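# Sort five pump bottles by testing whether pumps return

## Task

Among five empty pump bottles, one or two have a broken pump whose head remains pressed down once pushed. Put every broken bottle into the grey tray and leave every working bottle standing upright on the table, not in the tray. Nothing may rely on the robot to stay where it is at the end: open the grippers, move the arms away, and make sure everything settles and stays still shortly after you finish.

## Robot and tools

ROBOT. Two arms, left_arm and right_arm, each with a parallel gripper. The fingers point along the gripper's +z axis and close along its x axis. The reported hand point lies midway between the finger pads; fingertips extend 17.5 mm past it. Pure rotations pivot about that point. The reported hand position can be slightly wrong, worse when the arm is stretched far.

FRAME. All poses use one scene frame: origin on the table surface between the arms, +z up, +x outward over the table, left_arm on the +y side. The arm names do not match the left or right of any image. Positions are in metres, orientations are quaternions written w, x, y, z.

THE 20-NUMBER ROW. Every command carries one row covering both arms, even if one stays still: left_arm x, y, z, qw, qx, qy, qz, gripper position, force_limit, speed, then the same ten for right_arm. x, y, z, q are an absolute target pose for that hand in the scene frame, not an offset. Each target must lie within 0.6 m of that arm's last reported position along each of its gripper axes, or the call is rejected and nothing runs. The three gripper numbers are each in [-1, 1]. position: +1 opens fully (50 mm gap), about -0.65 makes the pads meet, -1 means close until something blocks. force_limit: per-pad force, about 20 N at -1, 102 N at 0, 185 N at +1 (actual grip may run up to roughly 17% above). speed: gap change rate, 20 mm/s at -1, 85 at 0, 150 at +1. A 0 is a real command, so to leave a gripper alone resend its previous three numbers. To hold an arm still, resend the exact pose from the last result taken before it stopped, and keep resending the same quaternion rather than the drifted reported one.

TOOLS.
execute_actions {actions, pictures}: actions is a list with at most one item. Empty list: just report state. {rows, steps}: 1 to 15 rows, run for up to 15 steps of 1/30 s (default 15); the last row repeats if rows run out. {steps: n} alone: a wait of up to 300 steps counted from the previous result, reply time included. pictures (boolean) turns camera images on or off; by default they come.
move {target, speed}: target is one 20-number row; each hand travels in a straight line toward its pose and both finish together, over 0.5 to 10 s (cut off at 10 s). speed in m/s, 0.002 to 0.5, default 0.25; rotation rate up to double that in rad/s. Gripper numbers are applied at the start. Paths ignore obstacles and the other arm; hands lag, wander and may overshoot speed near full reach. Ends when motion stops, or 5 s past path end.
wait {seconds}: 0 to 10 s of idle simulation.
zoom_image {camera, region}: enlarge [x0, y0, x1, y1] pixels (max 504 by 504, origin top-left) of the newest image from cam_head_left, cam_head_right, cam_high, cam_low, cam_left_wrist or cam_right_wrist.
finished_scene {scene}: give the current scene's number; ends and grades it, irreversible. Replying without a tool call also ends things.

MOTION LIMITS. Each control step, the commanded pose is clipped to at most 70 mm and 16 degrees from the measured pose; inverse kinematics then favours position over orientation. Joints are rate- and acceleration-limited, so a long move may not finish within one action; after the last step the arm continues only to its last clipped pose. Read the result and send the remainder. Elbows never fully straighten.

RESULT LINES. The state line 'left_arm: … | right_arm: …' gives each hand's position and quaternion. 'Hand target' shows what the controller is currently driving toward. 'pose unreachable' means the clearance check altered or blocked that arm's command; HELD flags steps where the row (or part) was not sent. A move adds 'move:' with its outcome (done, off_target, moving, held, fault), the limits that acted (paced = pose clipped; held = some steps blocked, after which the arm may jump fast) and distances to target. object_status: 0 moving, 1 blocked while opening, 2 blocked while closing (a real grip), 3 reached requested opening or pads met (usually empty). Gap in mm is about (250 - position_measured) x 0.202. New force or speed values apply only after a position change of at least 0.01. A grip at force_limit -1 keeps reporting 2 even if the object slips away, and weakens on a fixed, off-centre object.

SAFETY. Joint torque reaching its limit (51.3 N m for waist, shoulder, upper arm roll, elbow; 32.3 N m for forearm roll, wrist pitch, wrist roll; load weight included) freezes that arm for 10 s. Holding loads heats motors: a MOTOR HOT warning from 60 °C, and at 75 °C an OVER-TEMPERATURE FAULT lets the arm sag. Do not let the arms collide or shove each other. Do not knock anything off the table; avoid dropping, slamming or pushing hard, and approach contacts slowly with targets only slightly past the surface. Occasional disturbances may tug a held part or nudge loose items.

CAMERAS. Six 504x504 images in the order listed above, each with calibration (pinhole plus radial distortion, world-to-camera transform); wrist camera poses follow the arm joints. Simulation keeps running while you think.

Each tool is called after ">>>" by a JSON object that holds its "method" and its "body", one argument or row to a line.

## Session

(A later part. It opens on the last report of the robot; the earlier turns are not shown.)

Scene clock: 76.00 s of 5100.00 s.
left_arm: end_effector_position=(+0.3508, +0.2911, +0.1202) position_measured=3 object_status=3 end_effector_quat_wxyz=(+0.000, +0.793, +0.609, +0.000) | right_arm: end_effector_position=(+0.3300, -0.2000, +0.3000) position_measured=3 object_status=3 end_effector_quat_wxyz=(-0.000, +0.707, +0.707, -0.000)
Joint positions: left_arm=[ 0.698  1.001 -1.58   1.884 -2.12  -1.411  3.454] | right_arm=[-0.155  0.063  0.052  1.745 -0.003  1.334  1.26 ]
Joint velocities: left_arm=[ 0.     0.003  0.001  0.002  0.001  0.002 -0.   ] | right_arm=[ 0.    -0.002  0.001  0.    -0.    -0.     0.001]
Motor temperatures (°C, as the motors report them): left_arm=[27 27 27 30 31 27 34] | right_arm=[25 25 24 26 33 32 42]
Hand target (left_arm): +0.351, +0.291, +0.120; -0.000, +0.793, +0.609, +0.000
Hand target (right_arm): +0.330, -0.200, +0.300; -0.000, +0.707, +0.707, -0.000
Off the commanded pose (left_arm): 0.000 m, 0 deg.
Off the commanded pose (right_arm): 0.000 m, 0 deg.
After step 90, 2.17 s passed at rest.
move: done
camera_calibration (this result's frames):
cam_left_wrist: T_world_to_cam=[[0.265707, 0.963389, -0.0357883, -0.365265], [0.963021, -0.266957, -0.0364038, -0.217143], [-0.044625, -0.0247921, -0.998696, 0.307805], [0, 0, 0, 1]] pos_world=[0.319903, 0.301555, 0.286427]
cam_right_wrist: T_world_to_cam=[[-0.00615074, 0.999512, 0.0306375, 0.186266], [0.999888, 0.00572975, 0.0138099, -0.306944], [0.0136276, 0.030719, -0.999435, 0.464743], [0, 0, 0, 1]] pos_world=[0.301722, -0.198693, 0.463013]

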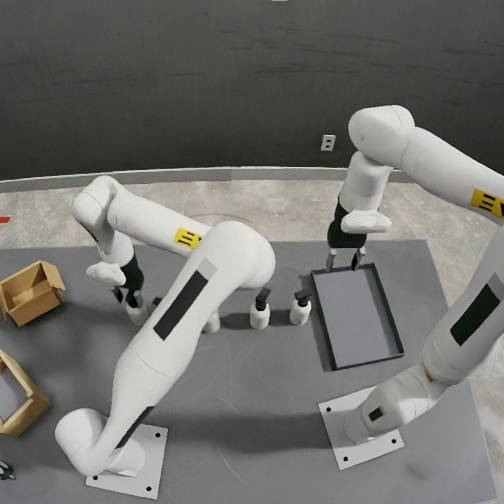

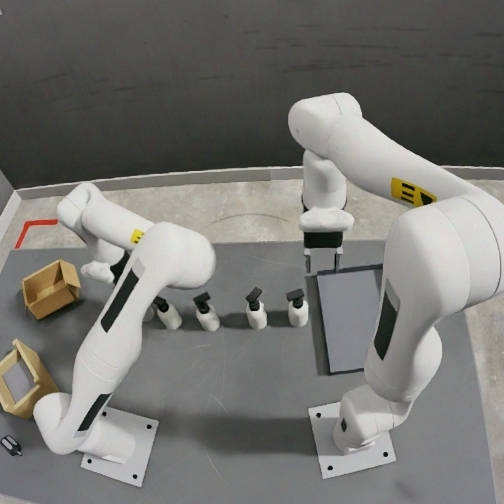

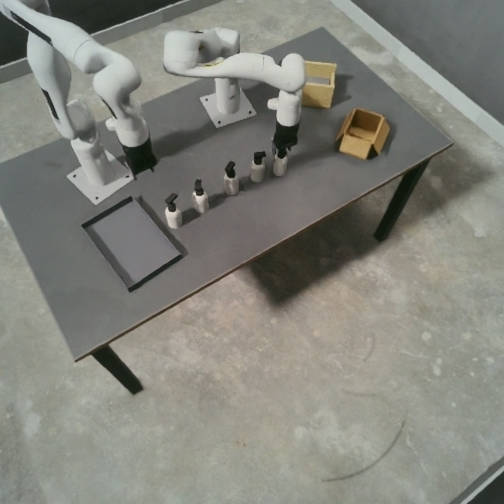

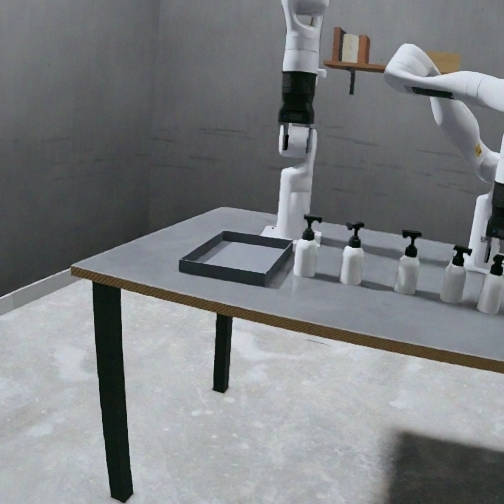

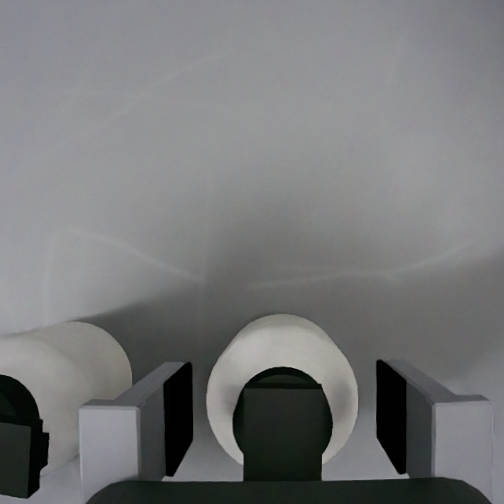

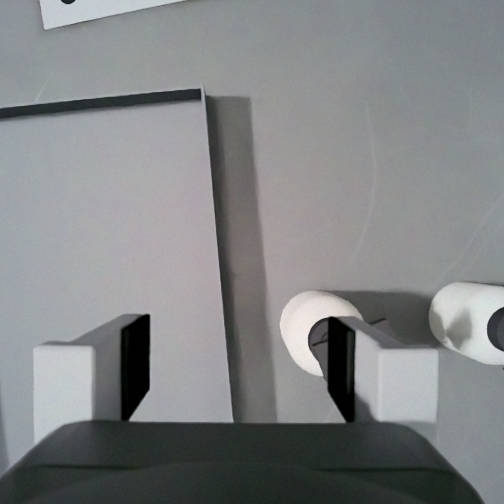

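>>> {"method": "move", "body": {
  "target": [0.351,0.291,0.12,0,0.793,0.609,0,-1,-0.6,0.5,0.33,-0.2,0.3,0,0.707,0.707,0,1,-0.6,1]
}}

>>> {"method": "move", "body": {
  "target": [0.34,0.291,0.2,0,0.793,0.609,0,-1,-0.6,0.5,0.33,-0.2,0.3,0,0.707,0.707,0,1,-0.6,1],
  "speed": 0.15
}}

>>> {"method": "move", "body": {
  "target": [0.23,0.28,0.2,0,0.793,0.609,0,-1,-0.6,0.5,0.33,-0.2,0.3,0,0.707,0.707,0,1,-0.6,1],
  "speed": 0.15
}}

Scene clock: 85.10 s of 5100.00 s.
left_arm: end_effector_position=(+0.3510, +0.2910, +0.1200) position_measured=160 object_status=2 end_effector_quat_wxyz=(+0.000, +0.793, +0.609, +0.000) | right_arm: end_effector_position=(+0.3300, -0.2000, +0.3000) position_measured=3 object_status=3 end_effector_quat_wxyz=(+0.000, +0.707, +0.707, +0.000)
Joint positions: left_arm=[ 0.698  1.001 -1.58   1.884 -2.12  -1.411  3.454] | right_arm=[-0.155  0.063  0.052  1.745 -0.003  1.334  1.26 ]
Joint velocities: left_arm=[-0.001  0.     0.     0.    -0.    -0.    -0.   ] | right_arm=[ 0.     0.001 -0.    -0.001  0.    -0.    -0.   ]
Motor temperatures (°C, as the motors report them): left_arm=[27 27 27 30 31 27 34] | right_arm=[25 25 24 26 33 32 42]
Hand target (left_arm): +0.351, +0.291, +0.120; -0.000, +0.793, +0.609, +0.000
Hand target (right_arm): +0.330, -0.200, +0.300; -0.000, +0.707, +0.707, +0.000
Off the commanded pose (left_arm): 0.000 m, 0 deg.
Off the commanded pose (right_arm): 0.000 m, 0 deg.
After step 90, 5.40 s passed at rest.
move: done
camera_calibration (this result's frames):
cam_left_wrist: T_world_to_cam=[[0.265649, 0.963401, -0.0359177, -0.365221], [0.96303, -0.266908, -0.0365203, -0.217339], [-0.0447704, -0.0248882, -0.998687, 0.307711], [0, 0, 0, 1]] pos_world=[0.320101, 0.301503, 0.286252]
cam_right_wrist: T_world_to_cam=[[-0.00615183, 0.999512, 0.0306356, 0.186267], [0.999888, 0.00573075, 0.0138138, -0.306946], [0.0136315, 0.0307172, -0.999435, 0.464741], [0, 0, 0, 1]] pos_world=[0.301723, -0.198693, 0.463012]

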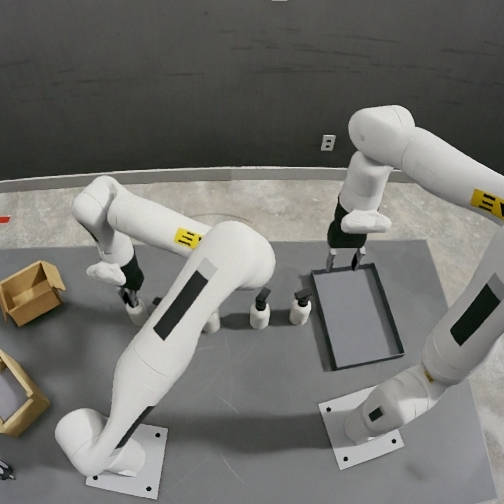

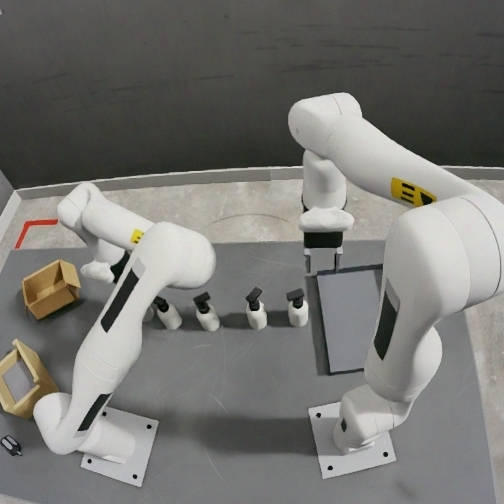

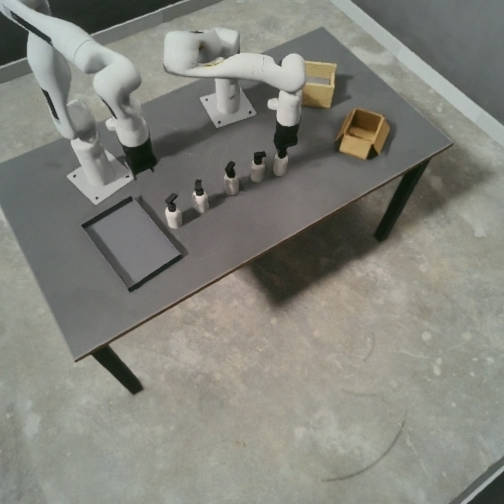

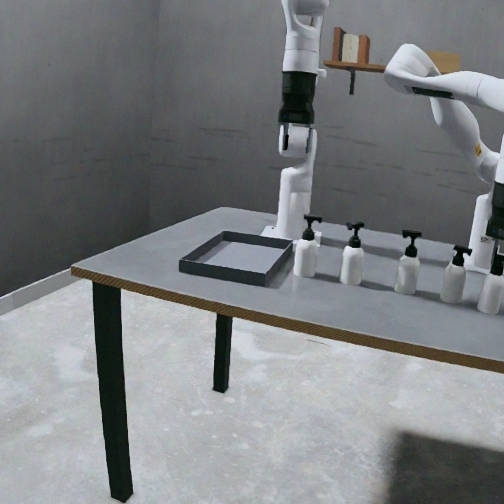

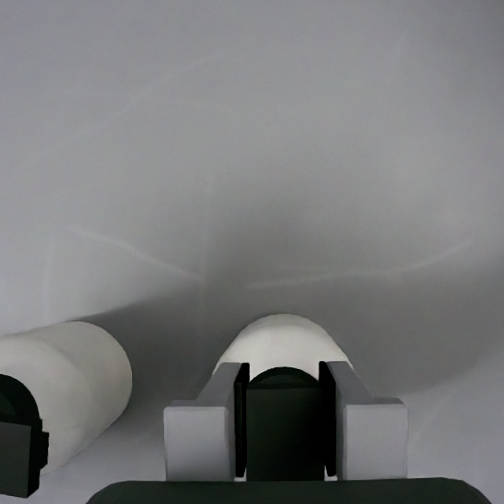

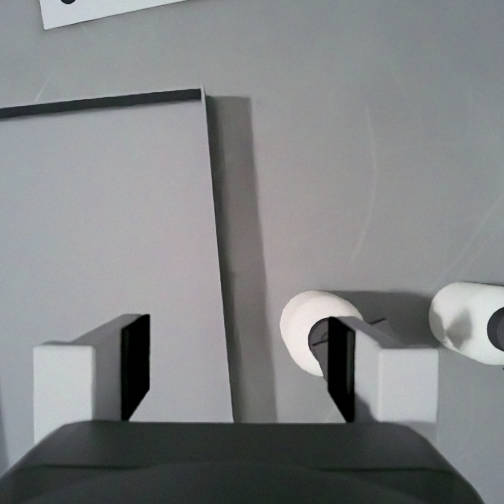

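Scene clock: 86.07 s of 5100.00 s.
left_arm: end_effector_position=(+0.3402, +0.2909, +0.1998) position_measured=160 object_status=2 end_effector_quat_wxyz=(-0.000, +0.793, +0.609, -0.000) | right_arm: end_effector_position=(+0.3300, -0.2000, +0.3000) position_measured=3 object_status=3 end_effector_quat_wxyz=(+0.000, +0.707, +0.707, +0.000)
Joint positions: left_arm=[ 0.754  0.885 -1.706  1.788 -2.267 -1.536  3.529] | right_arm=[-0.155  0.063  0.052  1.745 -0.003  1.334  1.26 ]
Joint velocities: left_arm=[ 0.002 -0.003 -0.002 -0.001 -0.002 -0.003 -0.001] | right_arm=[-0.    -0.001  0.    -0.    -0.001  0.     0.   ]
Motor temperatures (°C, as the motors report them): left_arm=[27 27 27 30 31 27 34] | right_arm=[25 25 24 26 33 32 42]
Hand target (left_arm): +0.340, +0.291, +0.200; +0.000, +0.793, +0.609, -0.000
Hand target (right_arm): +0.330, -0.200, +0.300; -0.000, +0.707, +0.707, -0.000
Off the commanded pose (left_arm): 0.000 m, 0 deg.
Off the commanded pose (right_arm): 0.000 m, 0 deg.
move: done
camera_calibration (this result's frames):
cam_left_wrist: T_world_to_cam=[[0.265496, 0.963435, -0.036117, -0.359302], [0.96306, -0.266769, -0.0367288, -0.204021], [-0.0450208, -0.0250315, -0.998672, 0.386995], [0, 0, 0, 1]] pos_world=[0.309301, 0.301425, 0.36601]
cam_right_wrist: T_world_to_cam=[[-0.00615177, 0.999512, 0.0306356, 0.186267], [0.999888, 0.00573069, 0.0138136, -0.306946], [0.0136313, 0.0307171, -0.999435, 0.464741], [0, 0, 0, 1]] pos_world=[0.301723, -0.198693, 0.463012]

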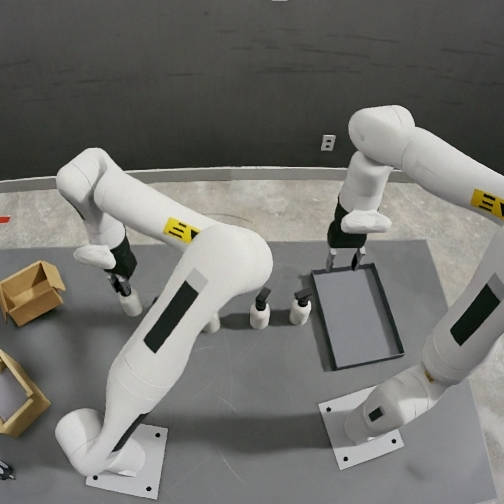

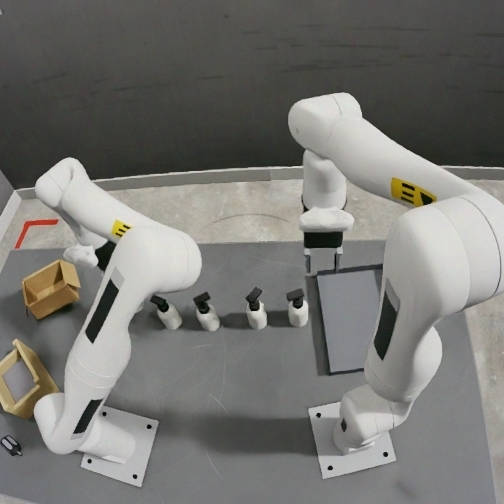

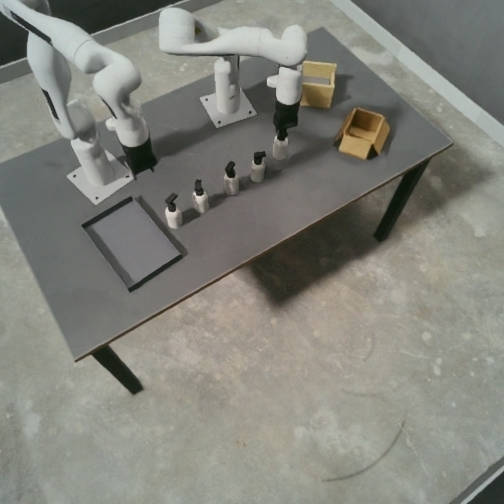

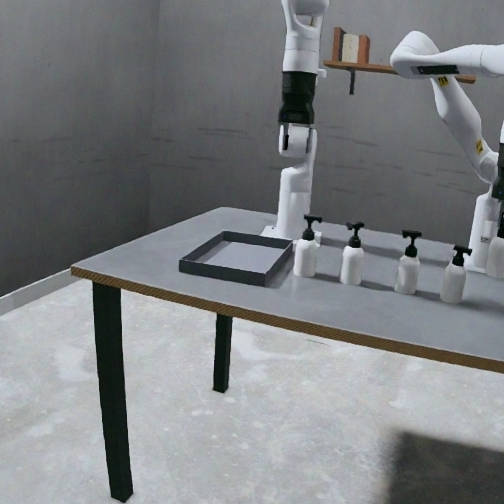

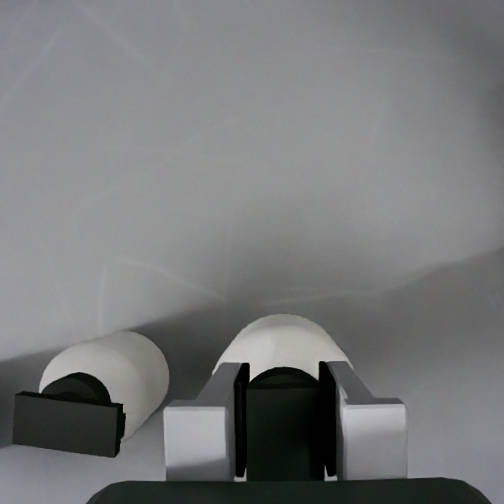

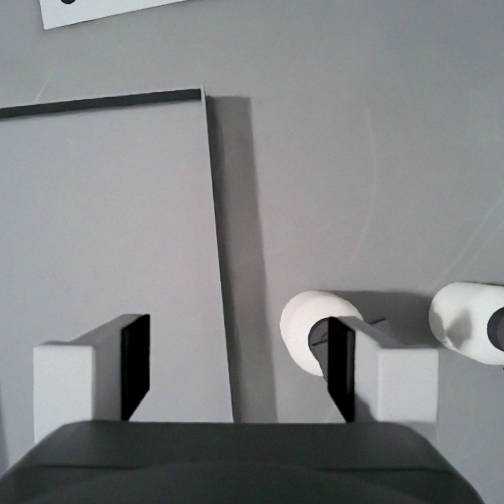

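Scene clock: 87.23 s of 5100.00 s.
left_arm: end_effector_position=(+0.2301, +0.2802, +0.2001) position_measured=160 object_status=2 end_effector_quat_wxyz=(+0.000, +0.793, +0.609, +0.000) | right_arm: end_effector_position=(+0.3300, -0.2000, +0.3000) position_measured=3 object_status=3 end_effector_quat_wxyz=(+0.000, +0.707, +0.707, +0.000)
Joint positions: left_arm=[ 1.031  0.818 -1.949  2.089 -2.391 -1.466  3.435] | right_arm=[-0.155  0.063  0.052  1.745 -0.003  1.334  1.26 ]
Joint velocities: left_arm=[ 0.013  0.    -0.004  0.003 -0.    -0.001 -0.002] | right_arm=[-0.    -0.     0.    -0.     0.     0.001 -0.   ]
Motor temperatures (°C, as the motors report them): left_arm=[27 27 27 30 31 27 34] | right_arm=[25 25 24 26 33 32 42]
Hand target (left_arm): +0.230, +0.280, +0.200; +0.000, +0.793, +0.609, +0.000
Hand target (right_arm): +0.330, -0.200, +0.300; -0.000, +0.707, +0.707, -0.000
Off the commanded pose (left_arm): 0.000 m, 0 deg.
Off the commanded pose (right_arm): 0.000 m, 0 deg.
move: done
camera_calibration (this result's frames):
cam_left_wrist: T_world_to_cam=[[0.264689, 0.963661, -0.0360173, -0.319595], [0.963309, -0.265945, -0.0361807, -0.101278], [-0.0444445, -0.0251192, -0.998696, 0.381972], [0, 0, 0, 1]] pos_world=[0.199132, 0.290642, 0.366298]
cam_right_wrist: T_world_to_cam=[[-0.00615176, 0.999512, 0.0306357, 0.186267], [0.999888, 0.00573068, 0.0138136, -0.306946], [0.0136313, 0.0307172, -0.999435, 0.464741], [0, 0, 0, 1]] pos_world=[0.301723, -0.198693, 0.463012]

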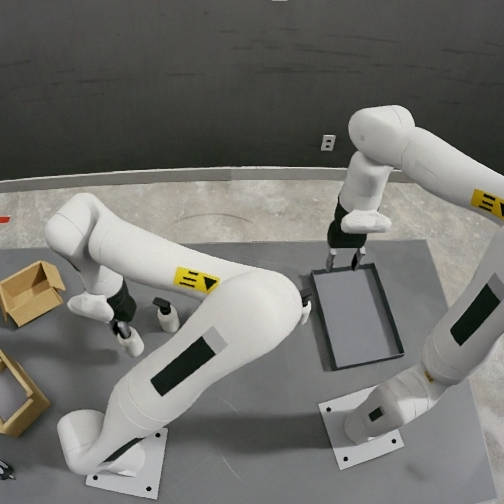

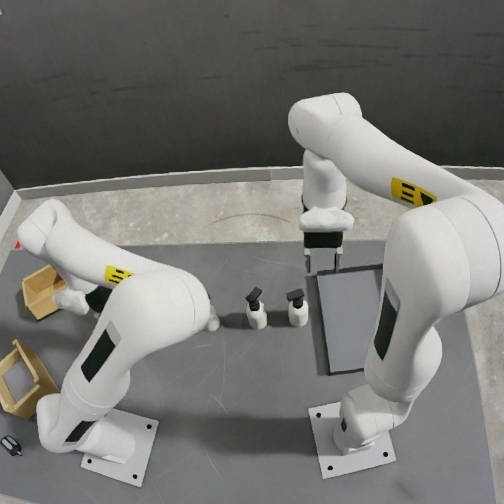

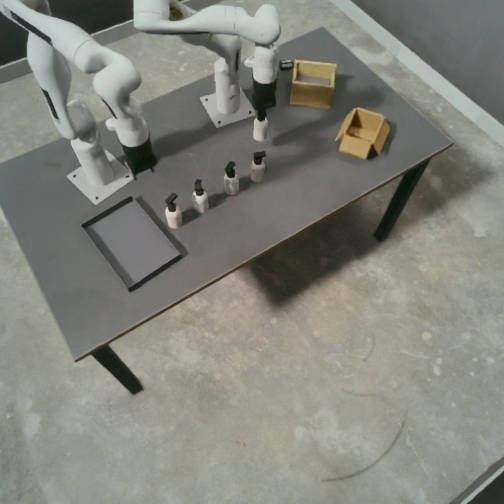

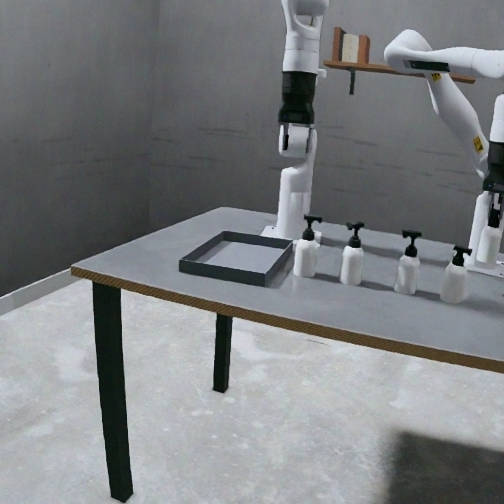

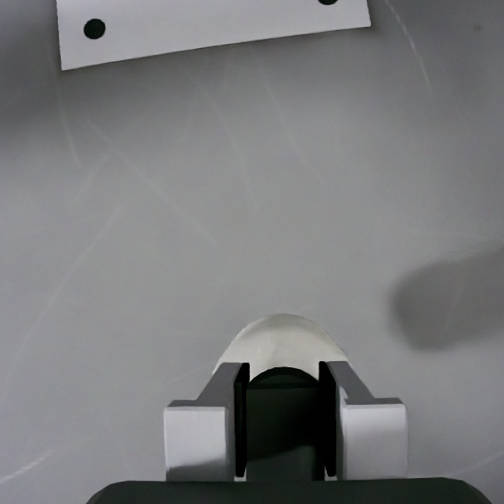

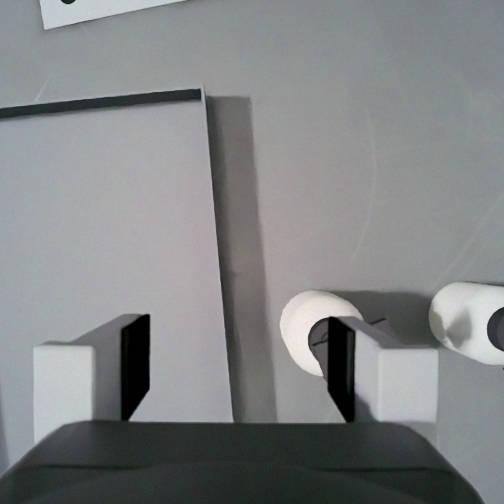

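>>> {"method": "move", "body": {
  "target": [0.24,0.17,0.17,0,0.793,0.609,0,-1,-0.6,0.5,0.3,-0.35,0.28,0,0.707,0.707,0,1,-0.6,1],
  "speed": 0.1
}}

Scene clock: 93.97 s of 5100.00 s.
left_arm: end_effector_position=(+0.2401, +0.1706, +0.1701) position_measured=160 object_status=2 end_effector_quat_wxyz=(+0.000, +0.793, +0.609, +0.000) | right_arm: end_effector_position=(+0.3001, -0.3504, +0.2799) position_measured=3 object_status=3 end_effector_quat_wxyz=(+0.000, +0.707, +0.707, -0.001)
Joint positions: left_arm=[ 1.233  0.995 -1.898  2.045 -2.224 -1.562  3.691] | right_arm=[ 0.088 -0.003  0.274  1.88   0.003  1.265  1.724]
Joint velocities: left_arm=[0.003 0.003 0.001 0.    0.001 0.001 0.001] | right_arm=[ 0.004  0.001  0.005  0.    -0.001 -0.     0.005]
Motor temperatures (°C, as the motors report them): left_arm=[27 27 27 30 31 27 34] | right_arm=[25 25 24 26 33 32 42]
Hand target (left_arm): +0.240, +0.171, +0.170; -0.000, +0.793, +0.609, +0.000
Hand target (right_arm): +0.300, -0.351, +0.280; +0.000, +0.707, +0.707, -0.001
Off the commanded pose (left_arm): 0.001 m, 0 deg.
Off the commanded pose (right_arm): 0.000 m, 0 deg.
After step 90, 1.83 s passed at rest.
move: done
camera_calibration (this result's frames):
cam_left_wrist: T_world_to_cam=[[0.265106, 0.963564, -0.0355475, -0.21789], [0.963198, -0.266341, -0.0362145, -0.14099], [-0.0443627, -0.0246386, -0.998712, 0.349588], [0, 0, 0, 1]] pos_world=[0.209074, 0.181013, 0.336287]
cam_right_wrist: T_world_to_cam=[[-0.00673008, 0.999558, 0.0289438, 0.337691], [0.999893, 0.00635066, 0.0131809, -0.275565], [0.0129912, 0.0290294, -0.999494, 0.449337], [0, 0, 0, 1]] pos_world=[0.27197, -0.348836, 0.442968]

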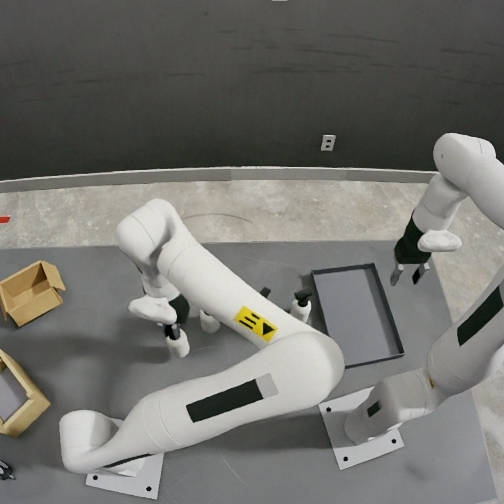

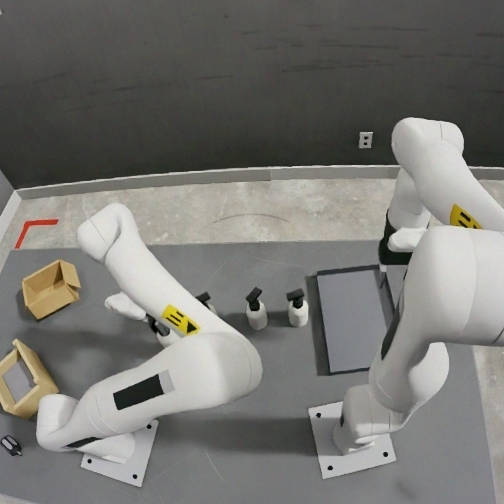

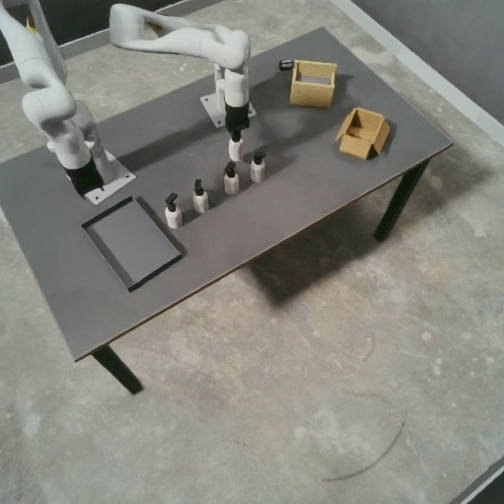

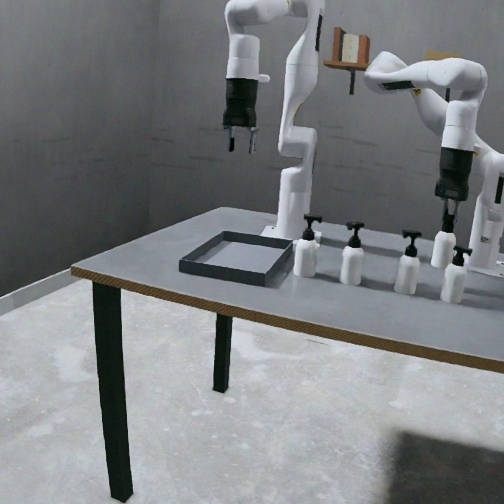

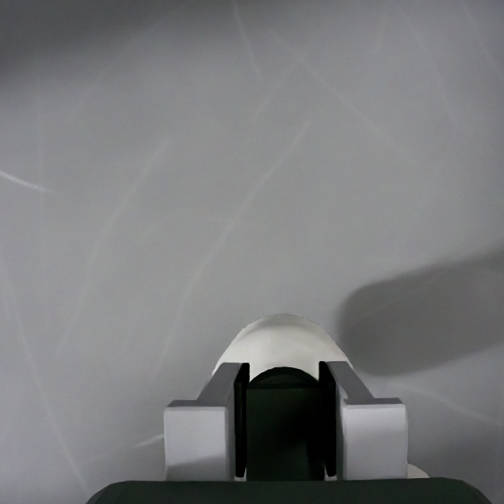

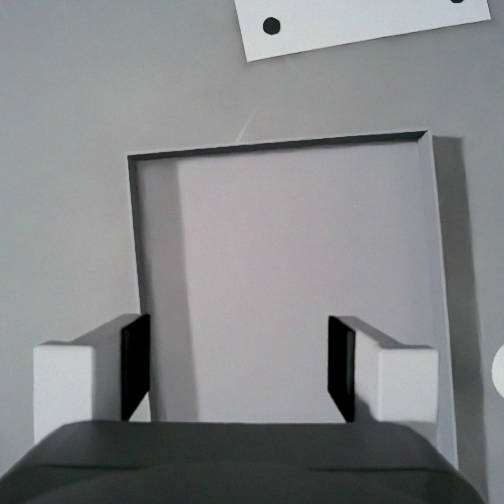

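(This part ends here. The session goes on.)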